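# Stack loose wooden strips onto their matching colour rows

## Task

Every loose wooden strip that lies between the two rows must end up resting on the row whose colour matches it, lying flat and aligned lengthwise with the strips below it, with the grippers no longer holding it.

## Robot and tools

Robot: two arms, left_arm and right_arm, each with a two-finger gripper. Their base roots sit at (-0.007, +0.225, 0) for left_arm and (-0.044, -0.314, 0) for right_arm, in metres. Both are nearly unrotated about z.

Frame: all poses use one scene frame. The origin is on the table top midway between the arms, +z is up, +x reaches out over the table, and left_arm is on the +y side. The arm names do not mean left or right in a picture. Fingers point along the gripper's own +z and close along its y. end_effector_position is the point between the finger pads, roughly 1 cm short of the tips.

The 16-number row, used by both motion tools: one flat list covering both arms. First left_arm: x, y, z, qw, qx, qy, qz, opening. Then right_arm in the same order. x, y, z are an absolute goal for the gripper point in metres in the scene frame. qw..qz are an absolute goal orientation, w first. Opening runs from -1 (closed) to +1 (fully open, 0.094 m). Send all 16 numbers even if one arm is idle. For an idle arm, repeat its pose from the last result before it stopped, with its opening, in every call. To hold an orientation steady, resend the same commanded quaternion, not the drifted reported one. A target more than 0.6 m from that arm's last reported position, along any gripper axis, makes the call be refused, and nothing is sent. At each control step the goal is clipped to 70 mm and 16 degrees from the measured pose. Position wins over orientation when both cannot be met. Arms often stop 1 cm or more off, usually low.

execute_actions: argument actions, a list with zero or one item, plus optional pictures (true/false). An empty list only reports the state, with camera images. An action is {"rows": [...], "steps": n}: 1 to 15 rows, n from 8 to 15 (default 15). Each step lasts 1/30 s and uses one row; the last row repeats if rows run out. A wait is {"steps": n} with n up to 300, counted from the previous result, so your reply time is included. An action's result is taken 8 steps early; those 8 steps run while you compose your next reply. After that, each arm only goes on to its last clipped pose, so check the reported pose and command the remainder. Pictures come only with an empty list or pictures: true.

move: target is one 16-number row as above, all absolute poses. speed is the path's top speed in m/s, 0.002 to 0.5, default 0.25; rotation is capped at twice that in rad/s. Each gripper travels a straight line to its pose, turning the short way; both paths end together and last 0.5 to 10 s, stopping short if longer would be needed. Paths do not avoid objects or the other arm. Grippers lag, stray, and can overshoot the speed near full reach. Opening is applied when the move begins. The path starts once the robot is still, or after 3 s. The result adds a move: line giving the ending (done, off_target, moving, held, fault) and active limits, plus each gripper's distance from its pose. If only one arm is named, the other finished fine. held means a check blocked that arm's last step. limits=paced means the goal was clipped. limits=held means some steps were blocked, and the arm may then rush faster than speed. Faster contact hits harder; aiming deeper past contact presses harder.

wait: seconds, 0 to 10; nothing new is sent meanwhile. Fingers still in motion keep moving.

zoom_image: camera (cam_high, cam_low, cam_left_wrist, cam_right_wrist) and region [x0, y0, x1, y1] in that image's pixels, top-left origin, at most 504 by 504. cam_high and cam_low are 504x504 fixed pinhole cameras; the wrist cameras are 616x616 fisheye, posed from joint readings. Calibration matrices are given but can be slightly off.

read_manual: optional section, only "licences"; it moves nothing.

finished_scene: scene, the current scene's number. It ends the scene for good and reports whether the goal was met. Always answer with a tool call; a reply without one ends the run.

Results: a state line with each gripper's position and quaternion; printed positions can be off, more so at long reach. grip_measured gives the finger opening on the command scale; the last Joint positions value is the opening in metres. Readings may be off by about 1 mm, a fixed amount per gripper. "pose unreachable" names an arm whose command the clearance check altered or blocked; HELD marks steps where a row was not fully sent. A Hand target line, shown when nothing is kept back, is the pose each arm is now heading to. FAULT lines mean an arm stopped. MOTOR HOT appears at 85 °C from holding loads; at 100 °C that arm drops everything and falls.

Gripping: to hold a strip, command an opening below grip_measured; about 0.03 below holds firmly, less holds gently. Pads push 50 to 62 N at most, less on very thin parts, with a brief spike on first contact. An arm blocked by an object keeps pushing until given a new command.

Avoid: letting arms touch or shove each other, knocking strips or anything else off the table, dropping or slamming strips, and hard presses. Occasional outside tugs on held parts or nudges to loose ones may happen. Joint ranges (rad): waist -2.880 to 2.880, shoulder 0.000 to 3.142, elbow 0.000 to 3.019, wrist pitch -1.693 to 1.571, wrist yaw -1.571 to 1.571, wrist roll -2.094 to 2.094. Smooth, quick, low-effort motion is preferred.

Each tool is called after "Emit:" as name(argument=value, ...), one argument or row to a line, values as JSON.

## Session

Emit:
execute_actions(
  actions=[],
)

Emit:
zoom_image(
  camera="cam_high",
  region=[100, 100, 400, 400],
)

Scene clock: 0.00 s of 6000.00 s.
left_arm: end_effector_position=(+0.8576, +0.6004, +0.1932) grip_measured=+1.000 end_effector_quat_wxyz=(+0.347, +0.240, +0.606, +0.675) | right_arm: end_effector_position=(+0.6980, -0.1581, +0.1247) grip_measured=+1.000 end_effector_quat_wxyz=(-0.113, -0.642, +0.680, -0.336)
Joint positions: left_arm=[ 0.16   2.472  2.049  0.586 -0.371  1.533  0.094] | right_arm=[ 0.249  2.436  2.445 -1.512  0.722 -1.182  0.094]
Joint velocities: left_arm=[-0.005 -0.005 -0.002 -0.002 -0.022 -0.022  0.   ] | right_arm=[-0.015  0.005 -0.007 -0.012 -0.037  0.007  0.   ]
Motor temperatures (°C, as the motors report them): left_arm=[32 32 32 33 33 30] | right_arm=[31 32 31 30 33 29]
Hand target (left_arm): +0.861, +0.602, +0.193; +0.349, +0.237, +0.603, +0.677
Hand target (right_arm): +0.702, -0.157, +0.127; +0.107, +0.640, -0.681, +0.338

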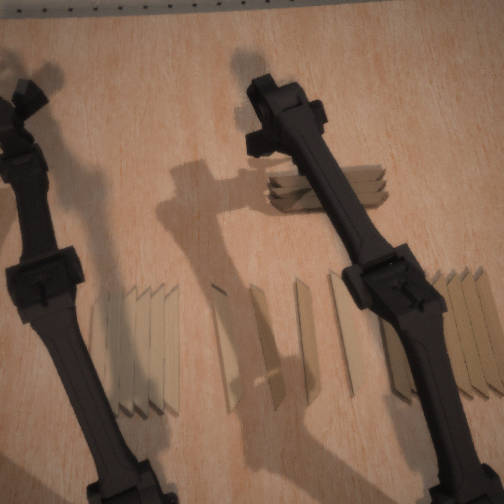

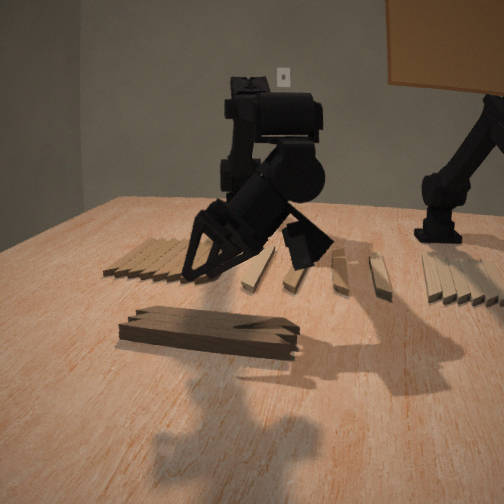

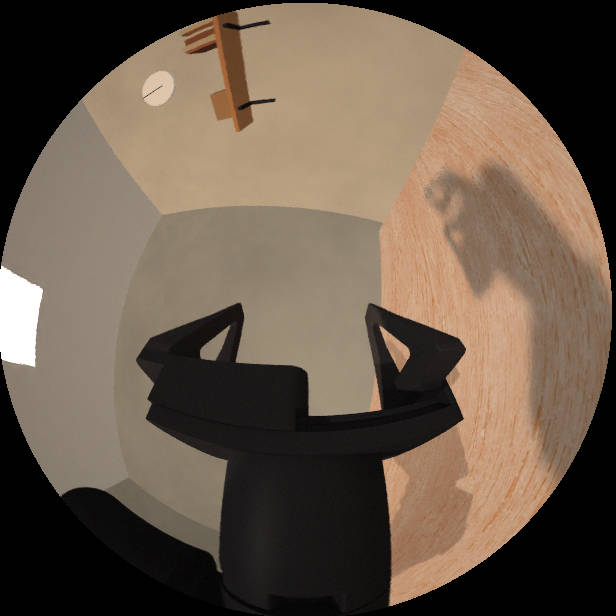

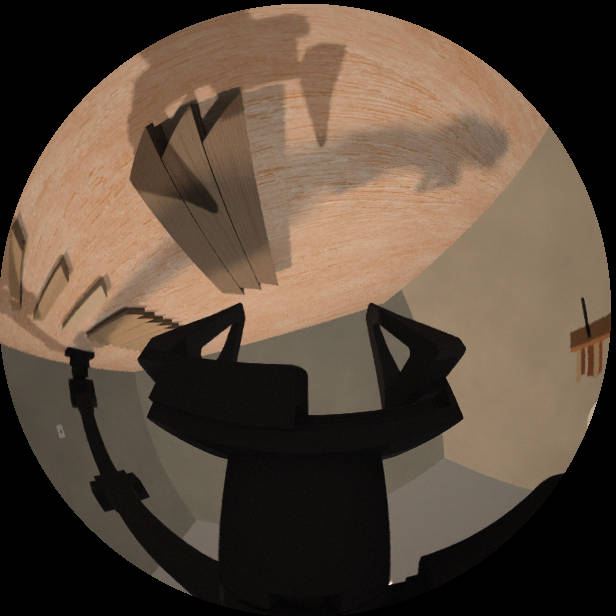

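Region (100, 100, 400, 400) of cam_high's 504x504 image, scaled by 1.680, with more detail than that image has.

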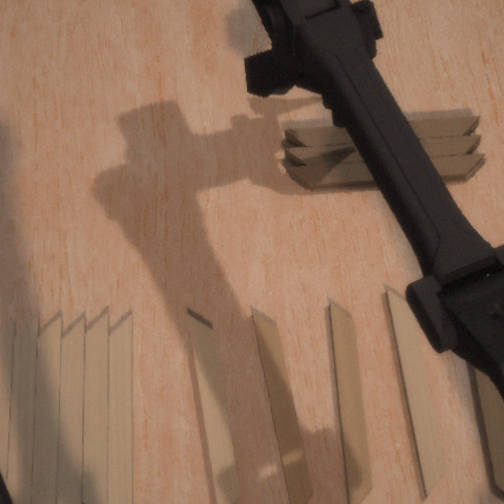

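Emit:
move(
  target=[0.45,0.55,0.25,0,0,1,0,1,0.55,-0.45,0.3,-0.113,-0.642,0.68,-0.336,1],
  speed=0.4,
)

Emit:
move(
  target=[0.25,0.6,0.2,0,0,1,0,1,0.25,-0.7,0.2,0,0,1,0,1],
  speed=0.4,
)

Emit:
zoom_image(
  camera="cam_high",
  region=[60, 240, 310, 440],
)

Emit:
zoom_image(
  camera="cam_high",
  region=[254, 240, 504, 440],
)

Emit:
zoom_image(
  camera="cam_low",
  region=[80, 200, 504, 380],
)

Scene clock: 3.37 s of 6000.00 s.
left_arm: end_effector_position=(+0.4461, +0.5429, +0.2243) grip_measured=+1.000 end_effector_quat_wxyz=(-0.009, +0.009, +1.000, -0.015) | right_arm: end_effector_position=(+0.5516, -0.4499, +0.3092) grip_measured=+1.000 end_effector_quat_wxyz=(-0.113, -0.637, +0.684, -0.337)
Joint positions: left_arm=[ 0.433  1.816  1.786 -1.573  0.014  0.636  0.094] | right_arm=[-0.166  1.705  1.73  -1.204  0.629 -1.686  0.094]
Joint velocities: left_arm=[-0.005 -0.005  0.017 -0.002 -0.081  0.022  0.   ] | right_arm=[ 0.005  0.005 -0.007 -0.002 -0.022 -0.051  0.   ]
Motor temperatures (°C, as the motors report them): left_arm=[32 33 33 33 33 30] | right_arm=[31 33 32 30 33 29]
Hand target (left_arm): +0.455, +0.546, +0.245; +0.006, +0.006, +1.000, -0.006
Hand target (right_arm): +0.552, -0.451, +0.302; +0.115, +0.642, -0.681, +0.334
Off the commanded pose (left_arm): 0.027 m, 2 deg.
Off the commanded pose (right_arm): 0.009 m, 1 deg.
Kept back: nothing.
move: off_target (left_arm)
camera_calibration (this result's frames):
cam_left_wrist: T_world_to_cam=[[-0.0319039, -0.999171, 0.0252969, 0.552493], [-0.796521, 0.0407059, 0.60324, 0.201123], [-0.603769, -0.000903839, -0.797159, 0.568933], [0, 0, 0, 1]] pos_world=[0.52133, 0.544362, 0.318229]
cam_right_wrist: T_world_to_cam=[[0.942606, 0.0324678, 0.332324, -0.610944], [-0.30831, -0.297529, 0.903561, -0.240279], [0.128213, -0.954161, -0.270442, -0.294081], [0, 0, 0, 1]] pos_world=[0.539504, -0.332254, 0.340606]

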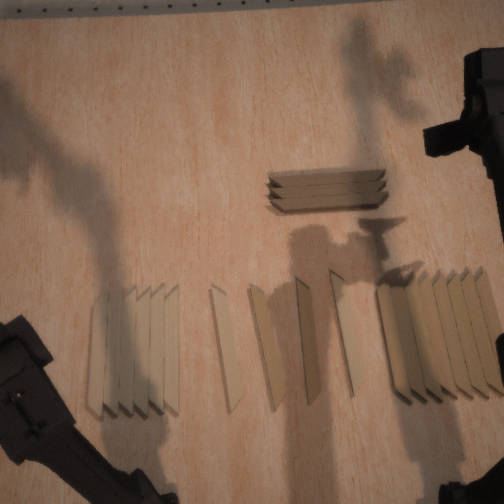

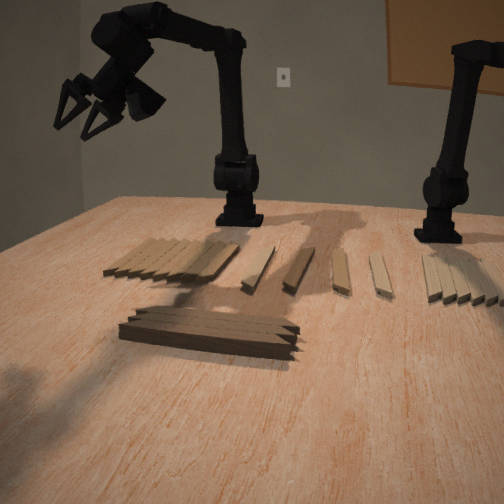

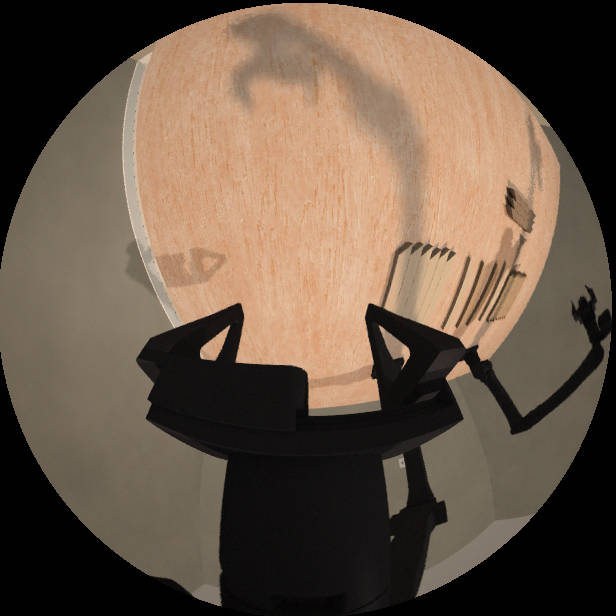

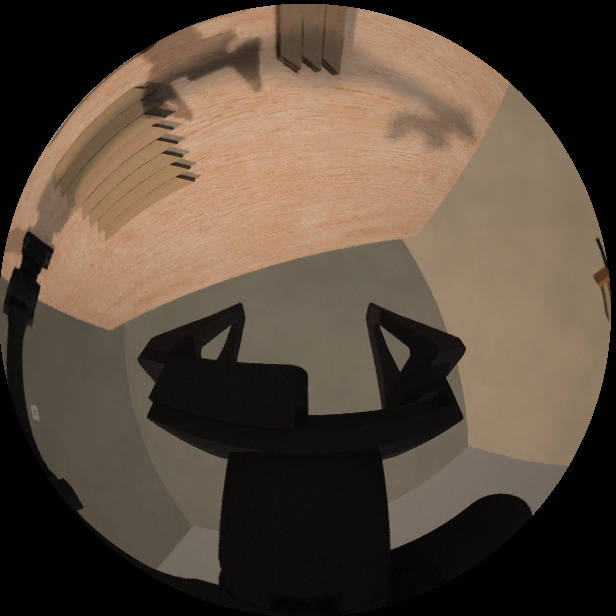

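Scene clock: 5.93 s of 6000.00 s.
left_arm: end_effector_position=(+0.2484, +0.5984, +0.2029) grip_measured=+1.000 end_effector_quat_wxyz=(-0.005, -0.005, +1.000, -0.002) | right_arm: end_effector_position=(+0.2473, -0.7059, +0.2030) grip_measured=+1.000 end_effector_quat_wxyz=(+0.002, -0.007, +1.000, -0.006)
Joint positions: left_arm=[ 0.785  1.539  1.375 -1.415 -0.007  0.959  0.094] | right_arm=[-1.037  1.62   1.471 -1.41   0.004 -0.944  0.094]
Joint velocities: left_arm=[-0.005  0.005  0.012  0.017 -0.007  0.037  0.   ] | right_arm=[-0.015 -0.005  0.012  0.012 -0.051  0.007  0.   ]
Motor temperatures (°C, as the motors report them): left_arm=[32 33 34 33 33 30] | right_arm=[31 33 32 30 33 29]
Hand target (left_arm): +0.248, +0.600, +0.201; -0.003, -0.000, +1.000, +0.004
Hand target (right_arm): +0.248, -0.703, +0.199; -0.002, -0.003, +1.000, +0.003
Off the commanded pose (left_arm): 0.004 m, 1 deg.
Off the commanded pose (right_arm): 0.007 m, 1 deg.
Kept back: nothing.
move: done
camera_calibration (this result's frames):
cam_left_wrist: T_world_to_cam=[[-0.00338635, -0.999993, -0.00161353, 0.601042], [-0.801369, 0.00174857, 0.598167, 0.0797754], [-0.59816, 0.00331864, -0.80137, 0.429478], [0, 0, 0, 1]] pos_world=[0.322862, 0.599473, 0.297422]
cam_right_wrist: T_world_to_cam=[[-0.000763477, -0.999766, 0.0216332, -0.71269], [-0.816881, 0.0131017, 0.576657, 0.0971397], [-0.576805, -0.0172315, -0.8167, 0.418543], [0, 0, 0, 1]] pos_world=[0.320225, -0.706584, 0.301225]

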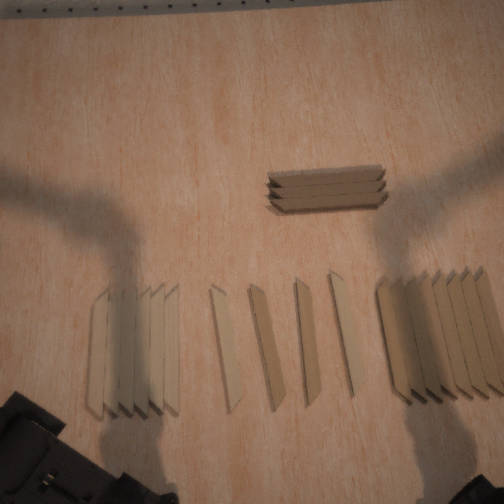

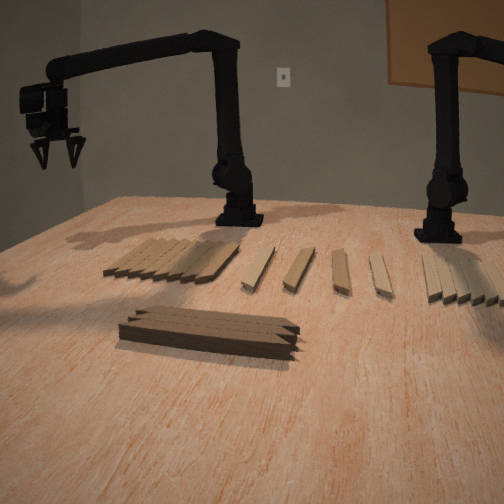

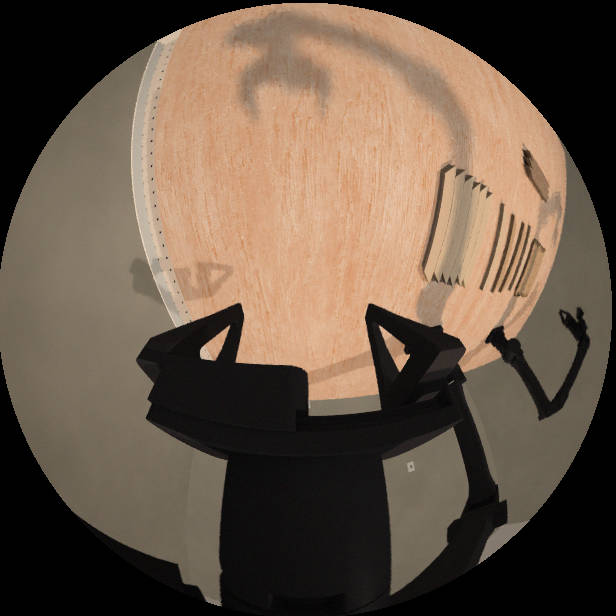

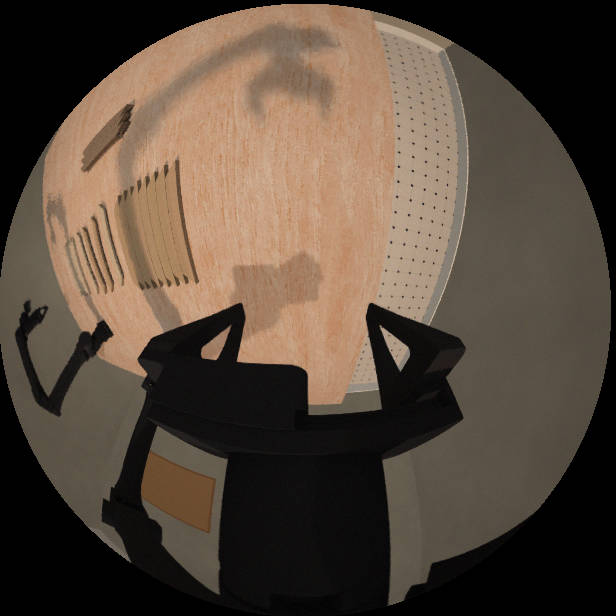

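Region (60, 240, 310, 440) of cam_high's 504x504 image, scaled by 2.016, with more detail than that image has; it fills the top 403 rows of this view, and the rest is white.

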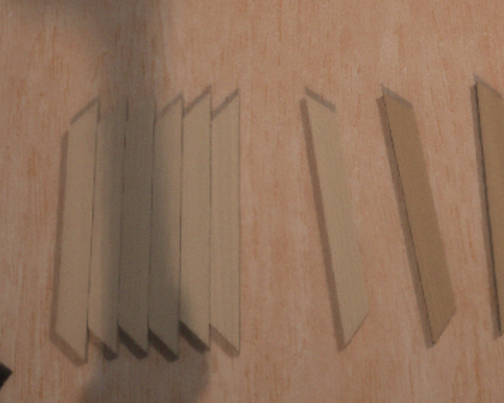

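Region (254, 240, 504, 440) of cam_high's 504x504 image, scaled by 2.016, with more detail than that image has; it fills the top 403 rows of this view, and the rest is white.

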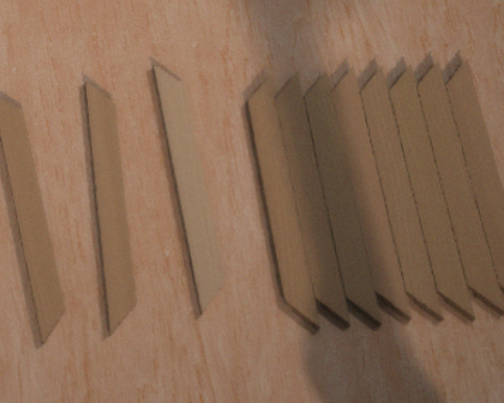

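Region (80, 200, 504, 380) of cam_low's 504x504 image, scaled by 1.189, with more detail than that image has; it fills the top 214 rows of this view, and the rest is white.

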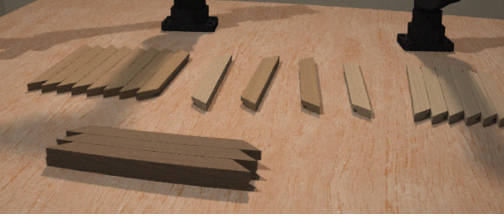

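Emit:
move(
  target=[0.357,0.051,0.07,0,-0.046,1,0,0.4,0.358,-0.114,0.07,0,0.017,1,0,0.4],
  speed=0.4,
)

Emit:
move(
  target=[0.357,0.051,0.03,0,-0.046,1,0,0.4,0.358,-0.114,0.03,0,0.017,1,0,0.4],
  speed=0.1,
)

Emit:
zoom_image(
  camera="cam_low",
  region=[220, 180, 420, 320],
)

Scene clock: 10.03 s of 6000.00 s.
left_arm: end_effector_position=(+0.3471, +0.0476, +0.0601) grip_measured=+0.402 end_effector_quat_wxyz=(-0.022, -0.037, +0.999, -0.009) | right_arm: end_effector_position=(+0.3354, -0.1198, +0.0573) grip_measured=+0.402 end_effector_quat_wxyz=(-0.017, +0.008, +1.000, -0.012)
Joint positions: left_arm=[-0.631  1.549  0.983 -1.036  0.037 -0.521  0.066] | right_arm=[ 0.368  1.63   1.073 -1.056  0.006  0.491  0.066]
Joint velocities: left_arm=[-0.015 -0.015 -0.022  0.007  0.022 -0.081  0.001] | right_arm=[-0.015  0.005 -0.032 -0.012 -0.051  0.007  0.001]
Motor temperatures (°C, as the motors report them): left_arm=[32 33 34 33 33 30] | right_arm=[31 33 33 30 33 29]
Hand target (left_arm): +0.369, +0.041, +0.070; -0.000, -0.046, +0.999, -0.018
Hand target (right_arm): +0.356, -0.112, +0.071; +0.007, +0.017, +1.000, -0.002
Off the commanded pose (left_arm): 0.014 m, 3 deg.
Off the commanded pose (right_arm): 0.027 m, 3 deg.
Kept back: nothing.
move: off_target (left_arm, right_arm)
camera_calibration (this result's frames):
cam_left_wrist: T_world_to_cam=[[0.0606928, -0.998088, 0.0116561, 0.0272282], [-0.779134, -0.0400727, 0.625575, 0.23792], [-0.623913, -0.0470496, -0.780077, 0.385923], [0, 0, 0, 1]] pos_world=[0.424501, 0.0548678, 0.151895]
cam_right_wrist: T_world_to_cam=[[-0.0299176, -0.998924, 0.0354305, -0.114427], [-0.794178, 0.0452793, 0.605996, 0.239968], [-0.606948, -0.0100081, -0.794678, 0.370121], [0, 0, 0, 1]] pos_world=[0.411798, -0.121466, 0.152762]

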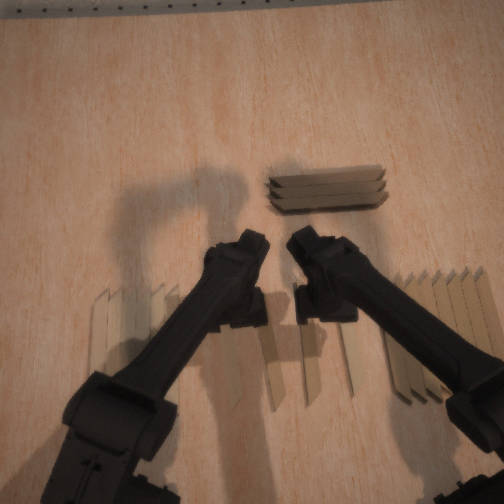

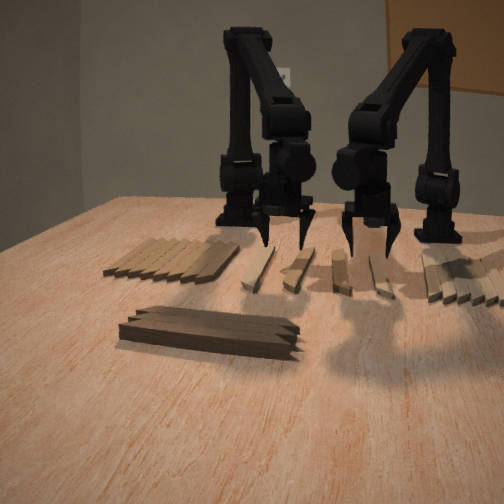

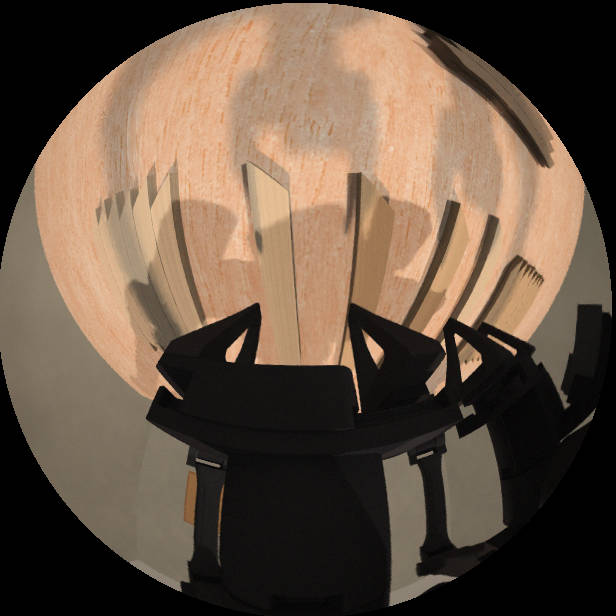

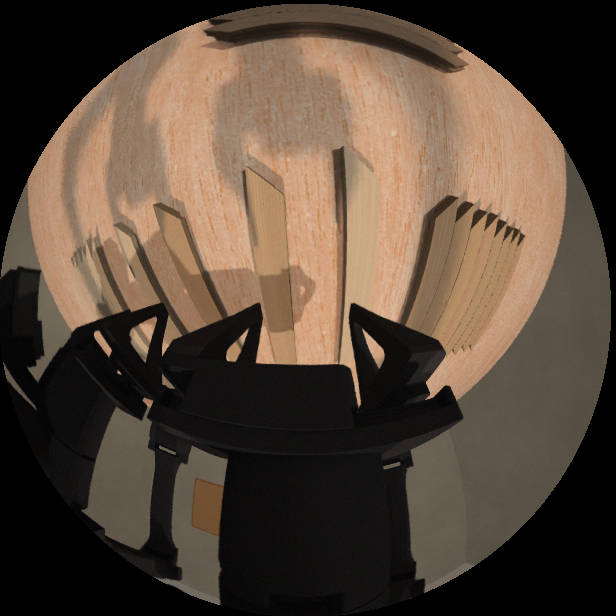

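Scene clock: 10.87 s of 6000.00 s.
left_arm: end_effector_position=(+0.3569, +0.0492, +0.0380) grip_measured=+0.402 end_effector_quat_wxyz=(+0.000, -0.040, +0.999, -0.002) | right_arm: end_effector_position=(+0.3503, -0.1117, +0.0316) grip_measured=+0.402 end_effector_quat_wxyz=(-0.004, +0.008, +1.000, -0.005)
Joint positions: left_arm=[-0.631  1.583  0.955 -0.94   0.003 -0.527  0.066] | right_arm=[ 0.368  1.69   1.073 -0.965  0.005  0.491  0.066]
Joint velocities: left_arm=[-0.024 -0.005  0.012 -0.007 -0.051 -0.007  0.001] | right_arm=[-0.005 -0.005 -0.017 -0.002 -0.037 -0.022  0.001]
Motor temperatures (°C, as the motors report them): left_arm=[32 33 34 33 33 30] | right_arm=[31 33 33 30 33 29]
Hand target (left_arm): +0.357, +0.051, +0.030; -0.000, -0.046, +0.999, +0.000
Hand target (right_arm): +0.358, -0.114, +0.030; +0.000, +0.017, +1.000, -0.000
Off the commanded pose (left_arm): 0.008 m, 1 deg.
Off the commanded pose (right_arm): 0.008 m, 1 deg.
Kept back: nothing.
move: done
camera_calibration (this result's frames):
cam_left_wrist: T_world_to_cam=[[0.0660565, -0.997816, -0.000632094, 0.027025], [-0.80635, -0.0537543, 0.588991, 0.271216], [-0.587739, -0.038397, -0.808139, 0.362679], [0, 0, 0, 1]] pos_world=[0.43007, 0.0554708, 0.133368]
cam_right_wrist: T_world_to_cam=[[-0.030667, -0.999336, 0.0196813, -0.104347], [-0.809526, 0.0363823, 0.585955, 0.272069], [-0.586282, 0.002037, -0.810105, 0.353515], [0, 0, 0, 1]] pos_world=[0.424307, -0.114897, 0.129017]

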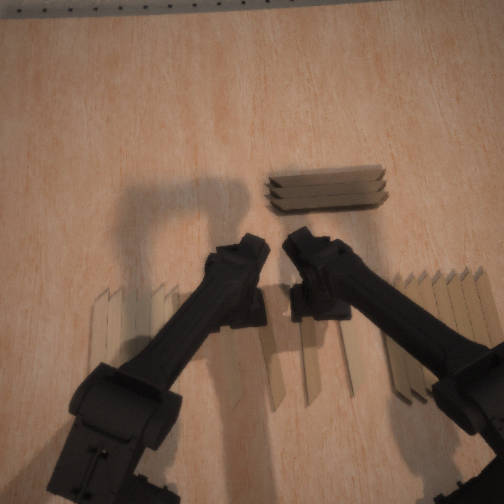

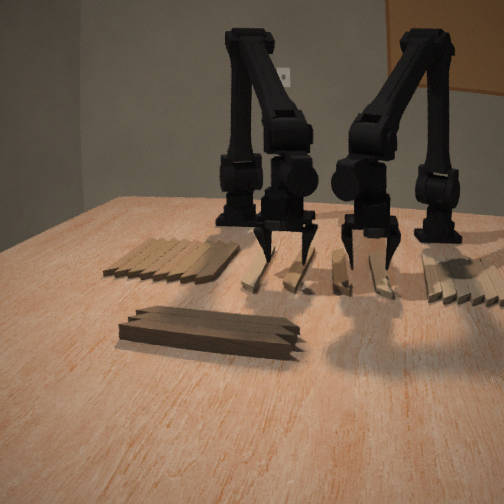

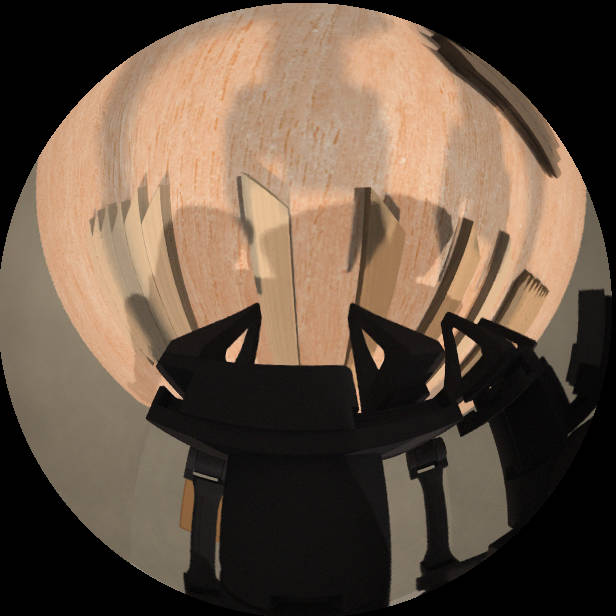

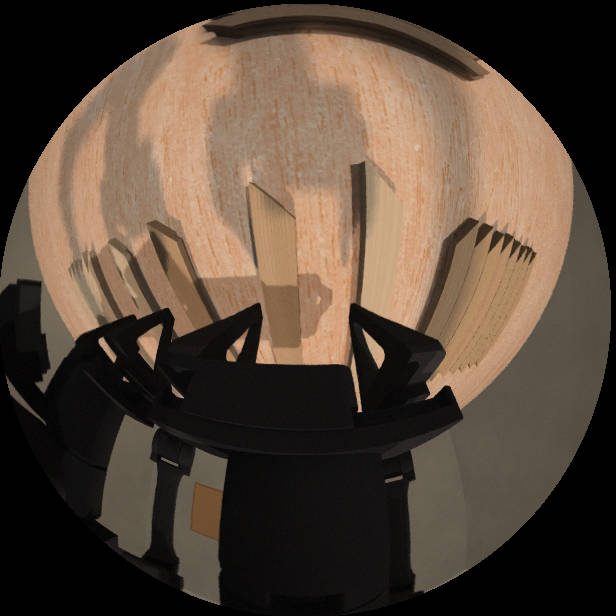

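Region (220, 180, 420, 320) of cam_low's 504x504 image, scaled by 2.520, with more detail than that image has; it fills the top 353 rows of this view, and the rest is white.

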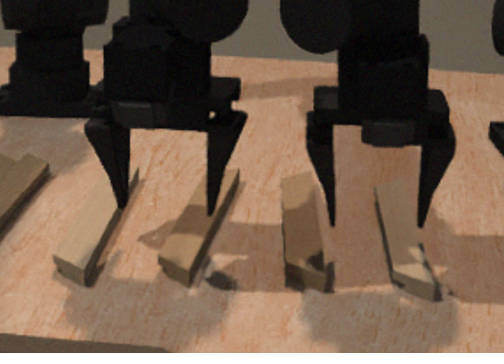

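Emit:
move(
  target=[0.311,0.066,0.032,0,-0.046,1,0,0.4,0.306,-0.094,0.035,0,0.017,1,0,0.4],
  speed=0.15,
)

Emit:
move(
  target=[0.311,0.066,0.013,0,-0.046,1,0,0.4,0.306,-0.094,0.013,0,0.017,1,0,0.4],
  speed=0.05,
)

Emit:
zoom_image(
  camera="cam_low",
  region=[220, 180, 420, 320],
)

Scene clock: 12.47 s of 6000.00 s.
left_arm: end_effector_position=(+0.3105, +0.0677, +0.0335) grip_measured=+0.402 end_effector_quat_wxyz=(-0.007, -0.045, +0.999, +0.002) | right_arm: end_effector_position=(+0.3092, -0.0956, +0.0379) grip_measured=+0.402 end_effector_quat_wxyz=(-0.001, +0.013, +1.000, -0.002)
Joint positions: left_arm=[-0.641  1.483  0.823 -0.925  0.003 -0.547  0.066] | right_arm=[ 0.447  1.613  0.992 -0.954  0.003  0.581  0.066]
Joint velocities: left_arm=[ 0.015 -0.005 -0.027 -0.007 -0.007 -0.022 -0.001] | right_arm=[-0.005 -0.015  0.002 -0.017  0.051  0.081 -0.   ]
Motor temperatures (°C, as the motors report them): left_arm=[32 33 34 33 33 30] | right_arm=[31 33 33 30 33 29]
Hand target (left_arm): +0.311, +0.065, +0.032; -0.000, -0.046, +0.999, -0.000
Hand target (right_arm): +0.306, -0.094, +0.035; +0.000, +0.017, +1.000, +0.000
Off the commanded pose (left_arm): 0.002 m, 1 deg.
Off the commanded pose (right_arm): 0.005 m, 0 deg.
Kept back: nothing.
move: done
camera_calibration (this result's frames):
cam_left_wrist: T_world_to_cam=[[0.0762498, -0.997043, -0.0095501, 0.0455426], [-0.796335, -0.0666588, 0.601172, 0.234754], [-0.60003, -0.0382342, -0.799063, 0.335952], [0, 0, 0, 1]] pos_world=[0.385051, 0.0739011, 0.127754]
cam_right_wrist: T_world_to_cam=[[-0.0418343, -0.999022, 0.0143415, -0.0859377], [-0.812477, 0.0423698, 0.581451, 0.23617], [-0.58149, 0.0126724, -0.813455, 0.334138], [0, 0, 0, 1]] pos_world=[0.382585, -0.100094, 0.135717]

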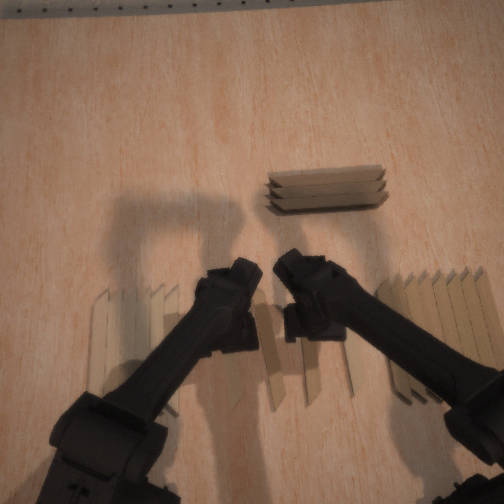

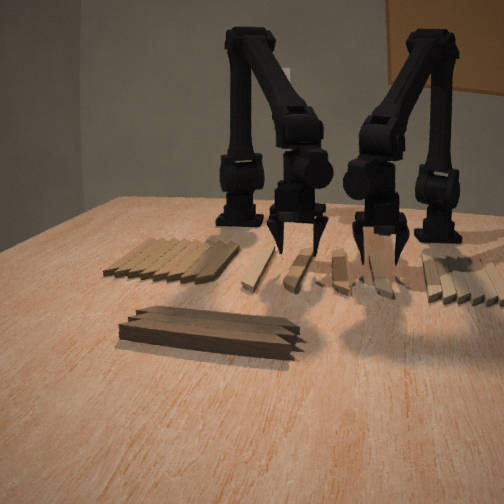

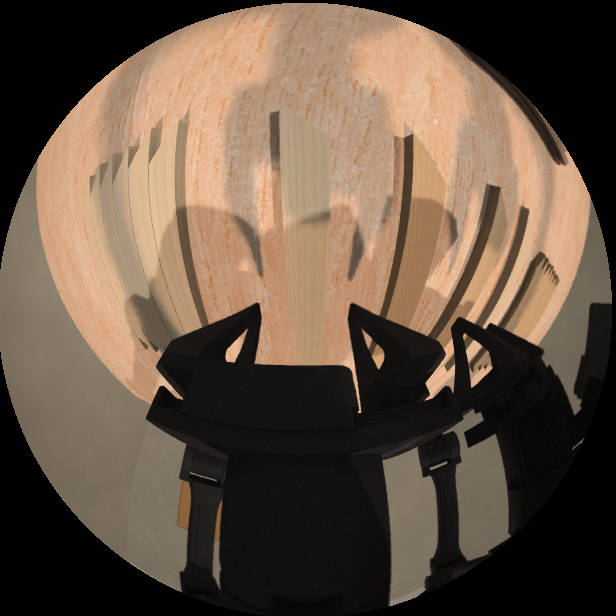

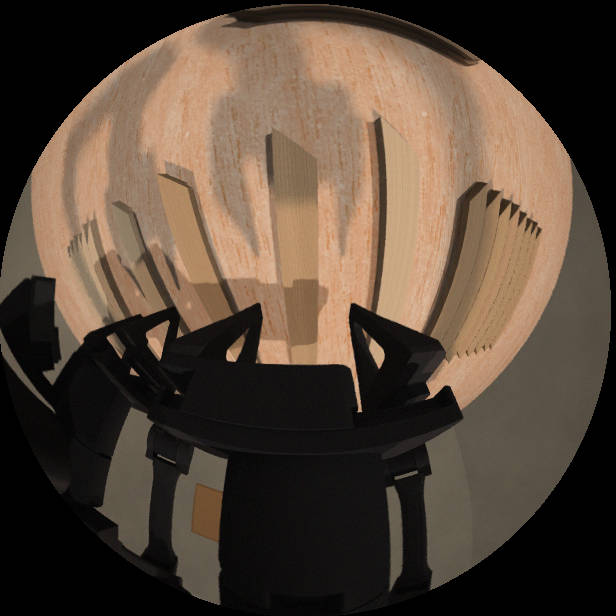

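Scene clock: 13.33 s of 6000.00 s.
left_arm: end_effector_position=(+0.3131, +0.0663, +0.0208) grip_measured=+0.402 end_effector_quat_wxyz=(+0.001, -0.045, +0.999, -0.003) | right_arm: end_effector_position=(+0.3099, -0.0952, +0.0214) grip_measured=+0.402 end_effector_quat_wxyz=(+0.005, +0.015, +1.000, +0.001)
Joint positions: left_arm=[-0.641  1.504  0.803 -0.865  0.003 -0.547  0.066] | right_arm=[ 0.447  1.635  0.967 -0.893  0.003  0.584  0.066]
Joint velocities: left_arm=[-0.005 -0.005 -0.012 -0.017 -0.037  0.007 -0.   ] | right_arm=[-0.015  0.005  0.012  0.012 -0.051  0.007  0.   ]
Motor temperatures (°C, as the motors report them): left_arm=[32 33 34 33 33 30] | right_arm=[31 33 33 30 33 29]
Hand target (left_arm): +0.311, +0.066, +0.013; +0.000, -0.046, +0.999, +0.000
Hand target (right_arm): +0.306, -0.094, +0.013; -0.000, +0.017, +1.000, -0.000
Off the commanded pose (left_arm): 0.008 m, 0 deg.
Off the commanded pose (right_arm): 0.009 m, 1 deg.
Kept back: nothing.
move: done
camera_calibration (this result's frames):
cam_left_wrist: T_world_to_cam=[[0.0763299, -0.997082, 0.000547248, 0.0436659], [-0.806911, -0.0614493, 0.587468, 0.247689], [-0.58572, -0.0452829, -0.809248, 0.323562], [0, 0, 0, 1]] pos_world=[0.386047, 0.0734107, 0.116309]
cam_right_wrist: T_world_to_cam=[[-0.044241, -0.998998, 0.00682034, -0.0843623], [-0.818933, 0.0401752, 0.572482, 0.248276], [-0.572182, 0.0197418, -0.819889, 0.318989], [0, 0, 0, 1]] pos_world=[0.382109, -0.10055, 0.119978]

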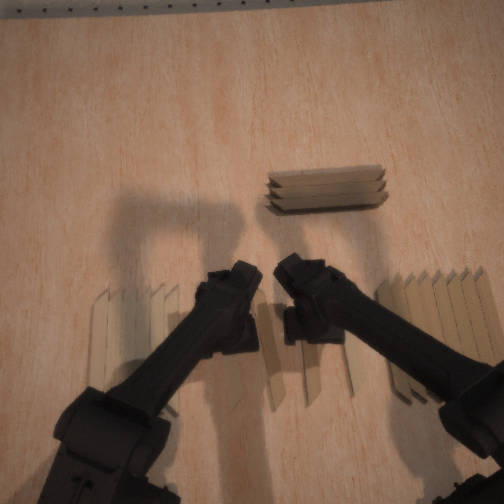

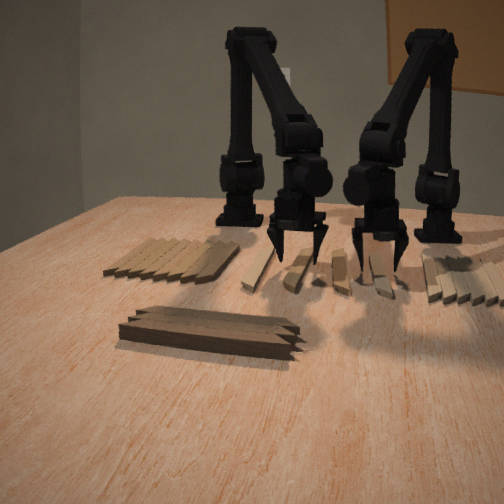

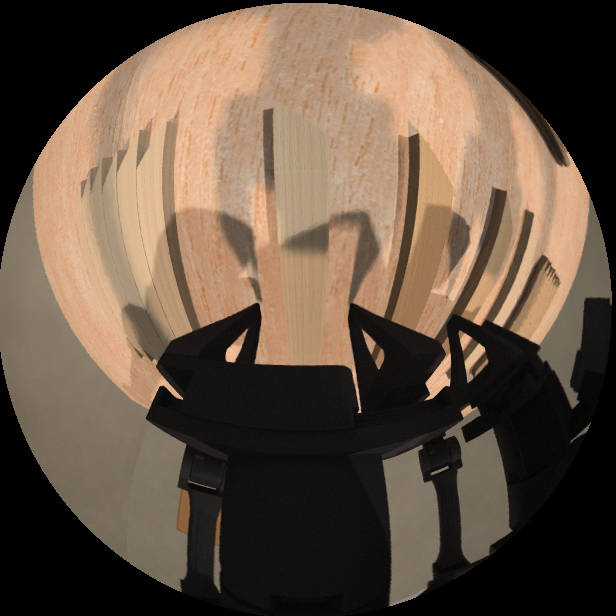

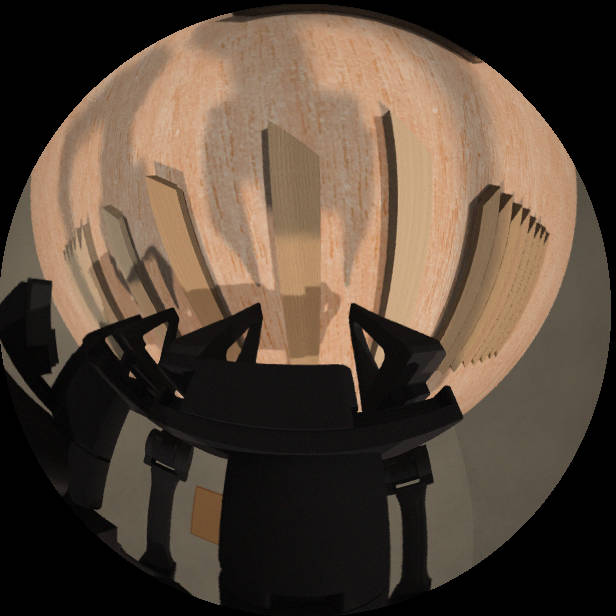

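Region (220, 180, 420, 320) of cam_low's 504x504 image, scaled by 2.520, with more detail than that image has; it fills the top 353 rows of this view, and the rest is white.

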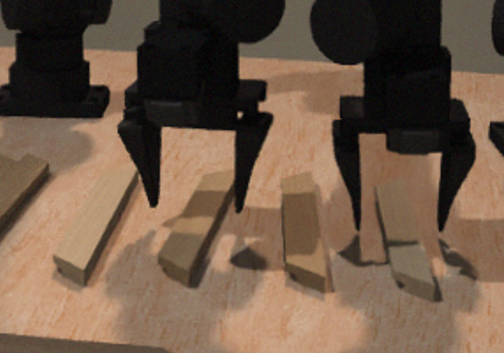

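Emit:
move(
  target=[0.311,0.067,0.003,0,-0.06,1,0,0.4,0.306,-0.092,0.003,0,0.005,1,0,0.4],
  speed=0.04,
)

Emit:
move(
  target=[0.311,0.067,0.003,0,-0.06,1,0,-0.5,0.306,-0.092,0.003,0,0.005,1,0,-0.5],
)

Emit:
zoom_image(
  camera="cam_low",
  region=[220, 180, 420, 320],
)

Scene clock: 14.47 s of 6000.00 s.
left_arm: end_effector_position=(+0.3152, +0.0655, +0.0143) grip_measured=+0.401 end_effector_quat_wxyz=(+0.006, -0.056, +0.998, -0.005) | right_arm: end_effector_position=(+0.3113, -0.0943, +0.0122) grip_measured=+0.402 end_effector_quat_wxyz=(+0.006, +0.015, +1.000, +0.002)
Joint positions: left_arm=[-0.641  1.516  0.795 -0.834  0.003 -0.569  0.066] | right_arm=[ 0.447  1.654  0.961 -0.866  0.003  0.584  0.066]
Joint velocities: left_arm=[-0.005 -0.005  0.002 -0.017 -0.037  0.022  0.001] | right_arm=[-0.005 -0.005 -0.002 -0.007 -0.081 -0.022  0.001]
Motor temperatures (°C, as the motors report them): left_arm=[32 33 34 33 33 30] | right_arm=[31 33 33 30 33 29]
Hand target (left_arm): +0.311, +0.067, +0.003; -0.000, -0.060, +0.998, +0.000
Hand target (right_arm): +0.306, -0.092, +0.003; -0.000, +0.005, +1.000, -0.000
Off the commanded pose (left_arm): 0.012 m, 1 deg.
Off the commanded pose (right_arm): 0.011 m, 1 deg.
Kept back: nothing.
move: off_target (left_arm, right_arm)
camera_calibration (this result's frames):
cam_left_wrist: T_world_to_cam=[[0.0983492, -0.995137, 0.00539408, 0.0355209], [-0.810878, -0.0769943, 0.580128, 0.255477], [-0.576892, -0.0614291, -0.814507, 0.317804], [0, 0, 0, 1]] pos_world=[0.387006, 0.0745408, 0.110453]
cam_right_wrist: T_world_to_cam=[[-0.044253, -0.999005, 0.00553014, -0.0833191], [-0.820045, 0.0394861, 0.570935, 0.254984], [-0.570585, 0.0207306, -0.820977, 0.311884], [0, 0, 0, 1]] pos_world=[0.383368, -0.0997701, 0.110931]

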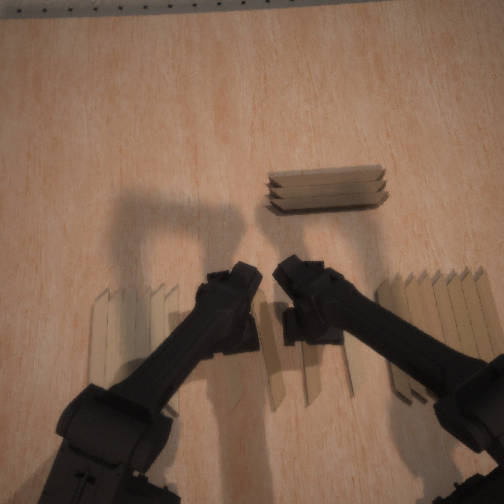

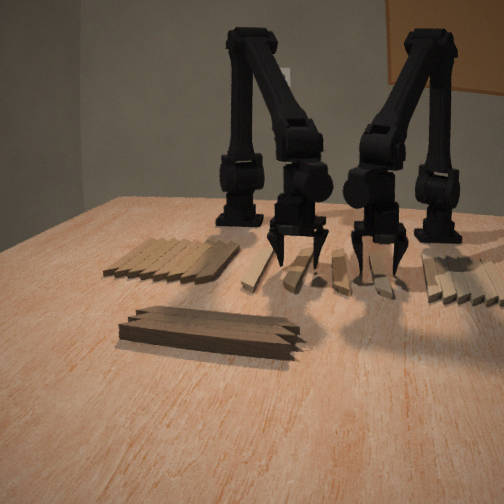

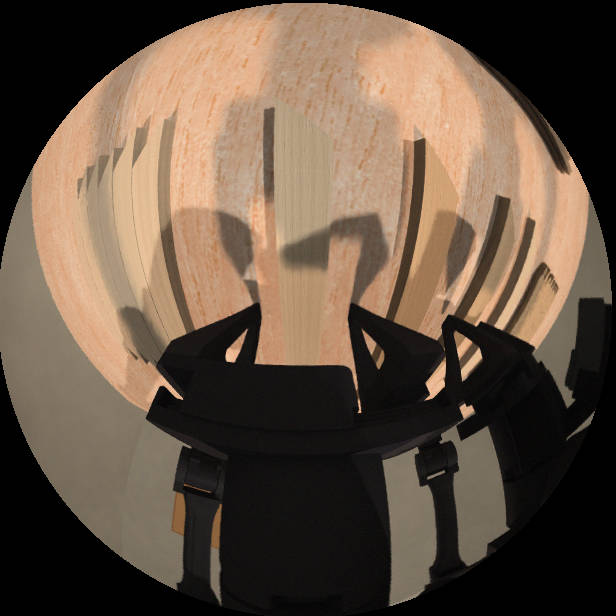

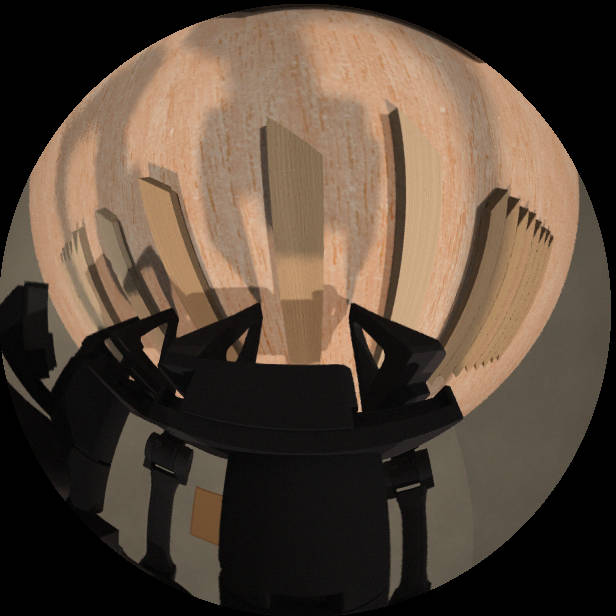

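Scene clock: 15.17 s of 6000.00 s.
left_arm: end_effector_position=(+0.3152, +0.0654, +0.0143) grip_measured=-0.442 end_effector_quat_wxyz=(+0.006, -0.056, +0.998, -0.005) | right_arm: end_effector_position=(+0.3114, -0.0944, +0.0122) grip_measured=-0.462 end_effector_quat_wxyz=(+0.006, +0.015, +1.000, +0.002)
Joint positions: left_arm=[-0.641  1.516  0.795 -0.834  0.003 -0.569  0.026] | right_arm=[ 0.447  1.654  0.961 -0.866  0.003  0.584  0.025]
Joint velocities: left_arm=[-0.015 -0.005 -0.002 -0.007 -0.095 -0.037  0.001] | right_arm=[ 0.005 -0.015  0.007  0.002 -0.022 -0.022 -0.   ]
Motor temperatures (°C, as the motors report them): left_arm=[32 33 34 33 33 30] | right_arm=[31 33 33 30 33 29]
Hand target (left_arm): +0.311, +0.067, +0.003; -0.000, -0.060, +0.998, -0.000
Hand target (right_arm): +0.306, -0.092, +0.003; +0.000, +0.005, +1.000, -0.000
Off the commanded pose (left_arm): 0.012 m, 1 deg.
Off the commanded pose (right_arm): 0.011 m, 1 deg.
Kept back: nothing.
move: off_target (left_arm, right_arm)
camera_calibration (this result's frames):
cam_left_wrist: T_world_to_cam=[[0.0983443, -0.995136, 0.00571802, 0.035462], [-0.810781, -0.076791, 0.580291, 0.255402], [-0.57703, -0.0617044, -0.814389, 0.317844], [0, 0, 0, 1]] pos_world=[0.386993, 0.0745145, 0.110438]
cam_right_wrist: T_world_to_cam=[[-0.0442587, -0.999003, 0.00584521, -0.0833752], [-0.82016, 0.0396749, 0.570757, 0.25507], [-0.57042, 0.020467, -0.821098, 0.31183], [0, 0, 0, 1]] pos_world=[0.383382, -0.0997942, 0.110947]

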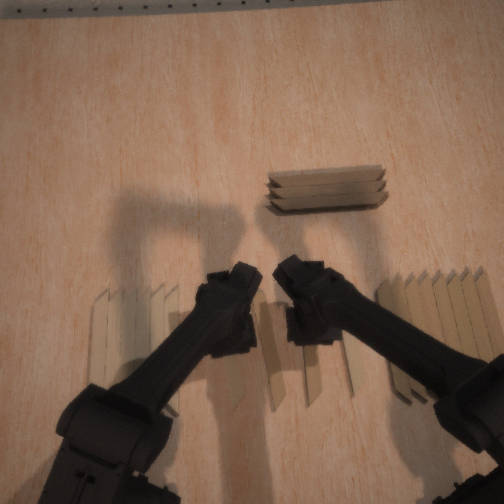

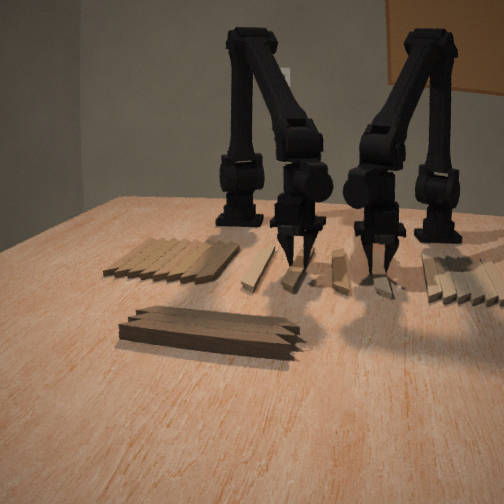

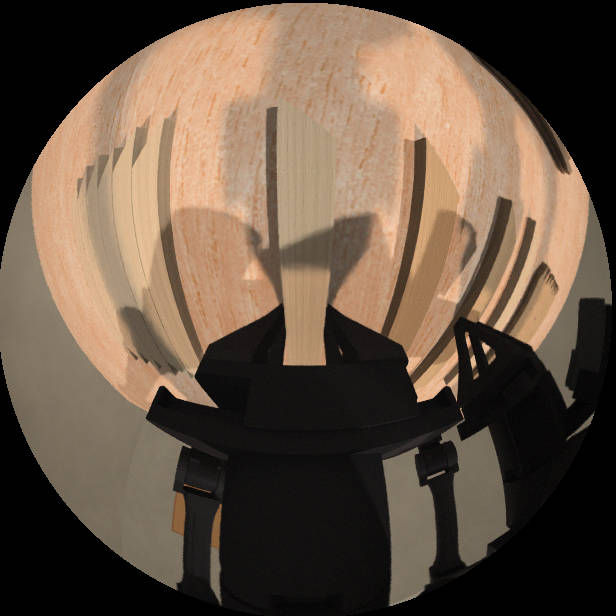

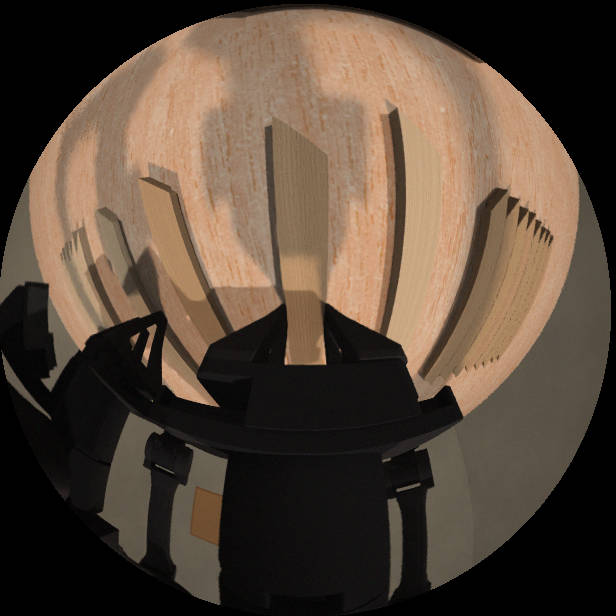

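Region (220, 180, 420, 320) of cam_low's 504x504 image, scaled by 2.520, with more detail than that image has; it fills the top 353 rows of this view, and the rest is white.

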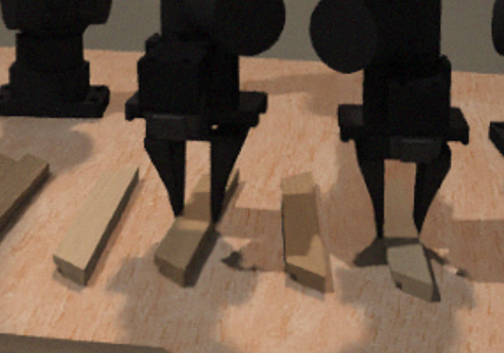

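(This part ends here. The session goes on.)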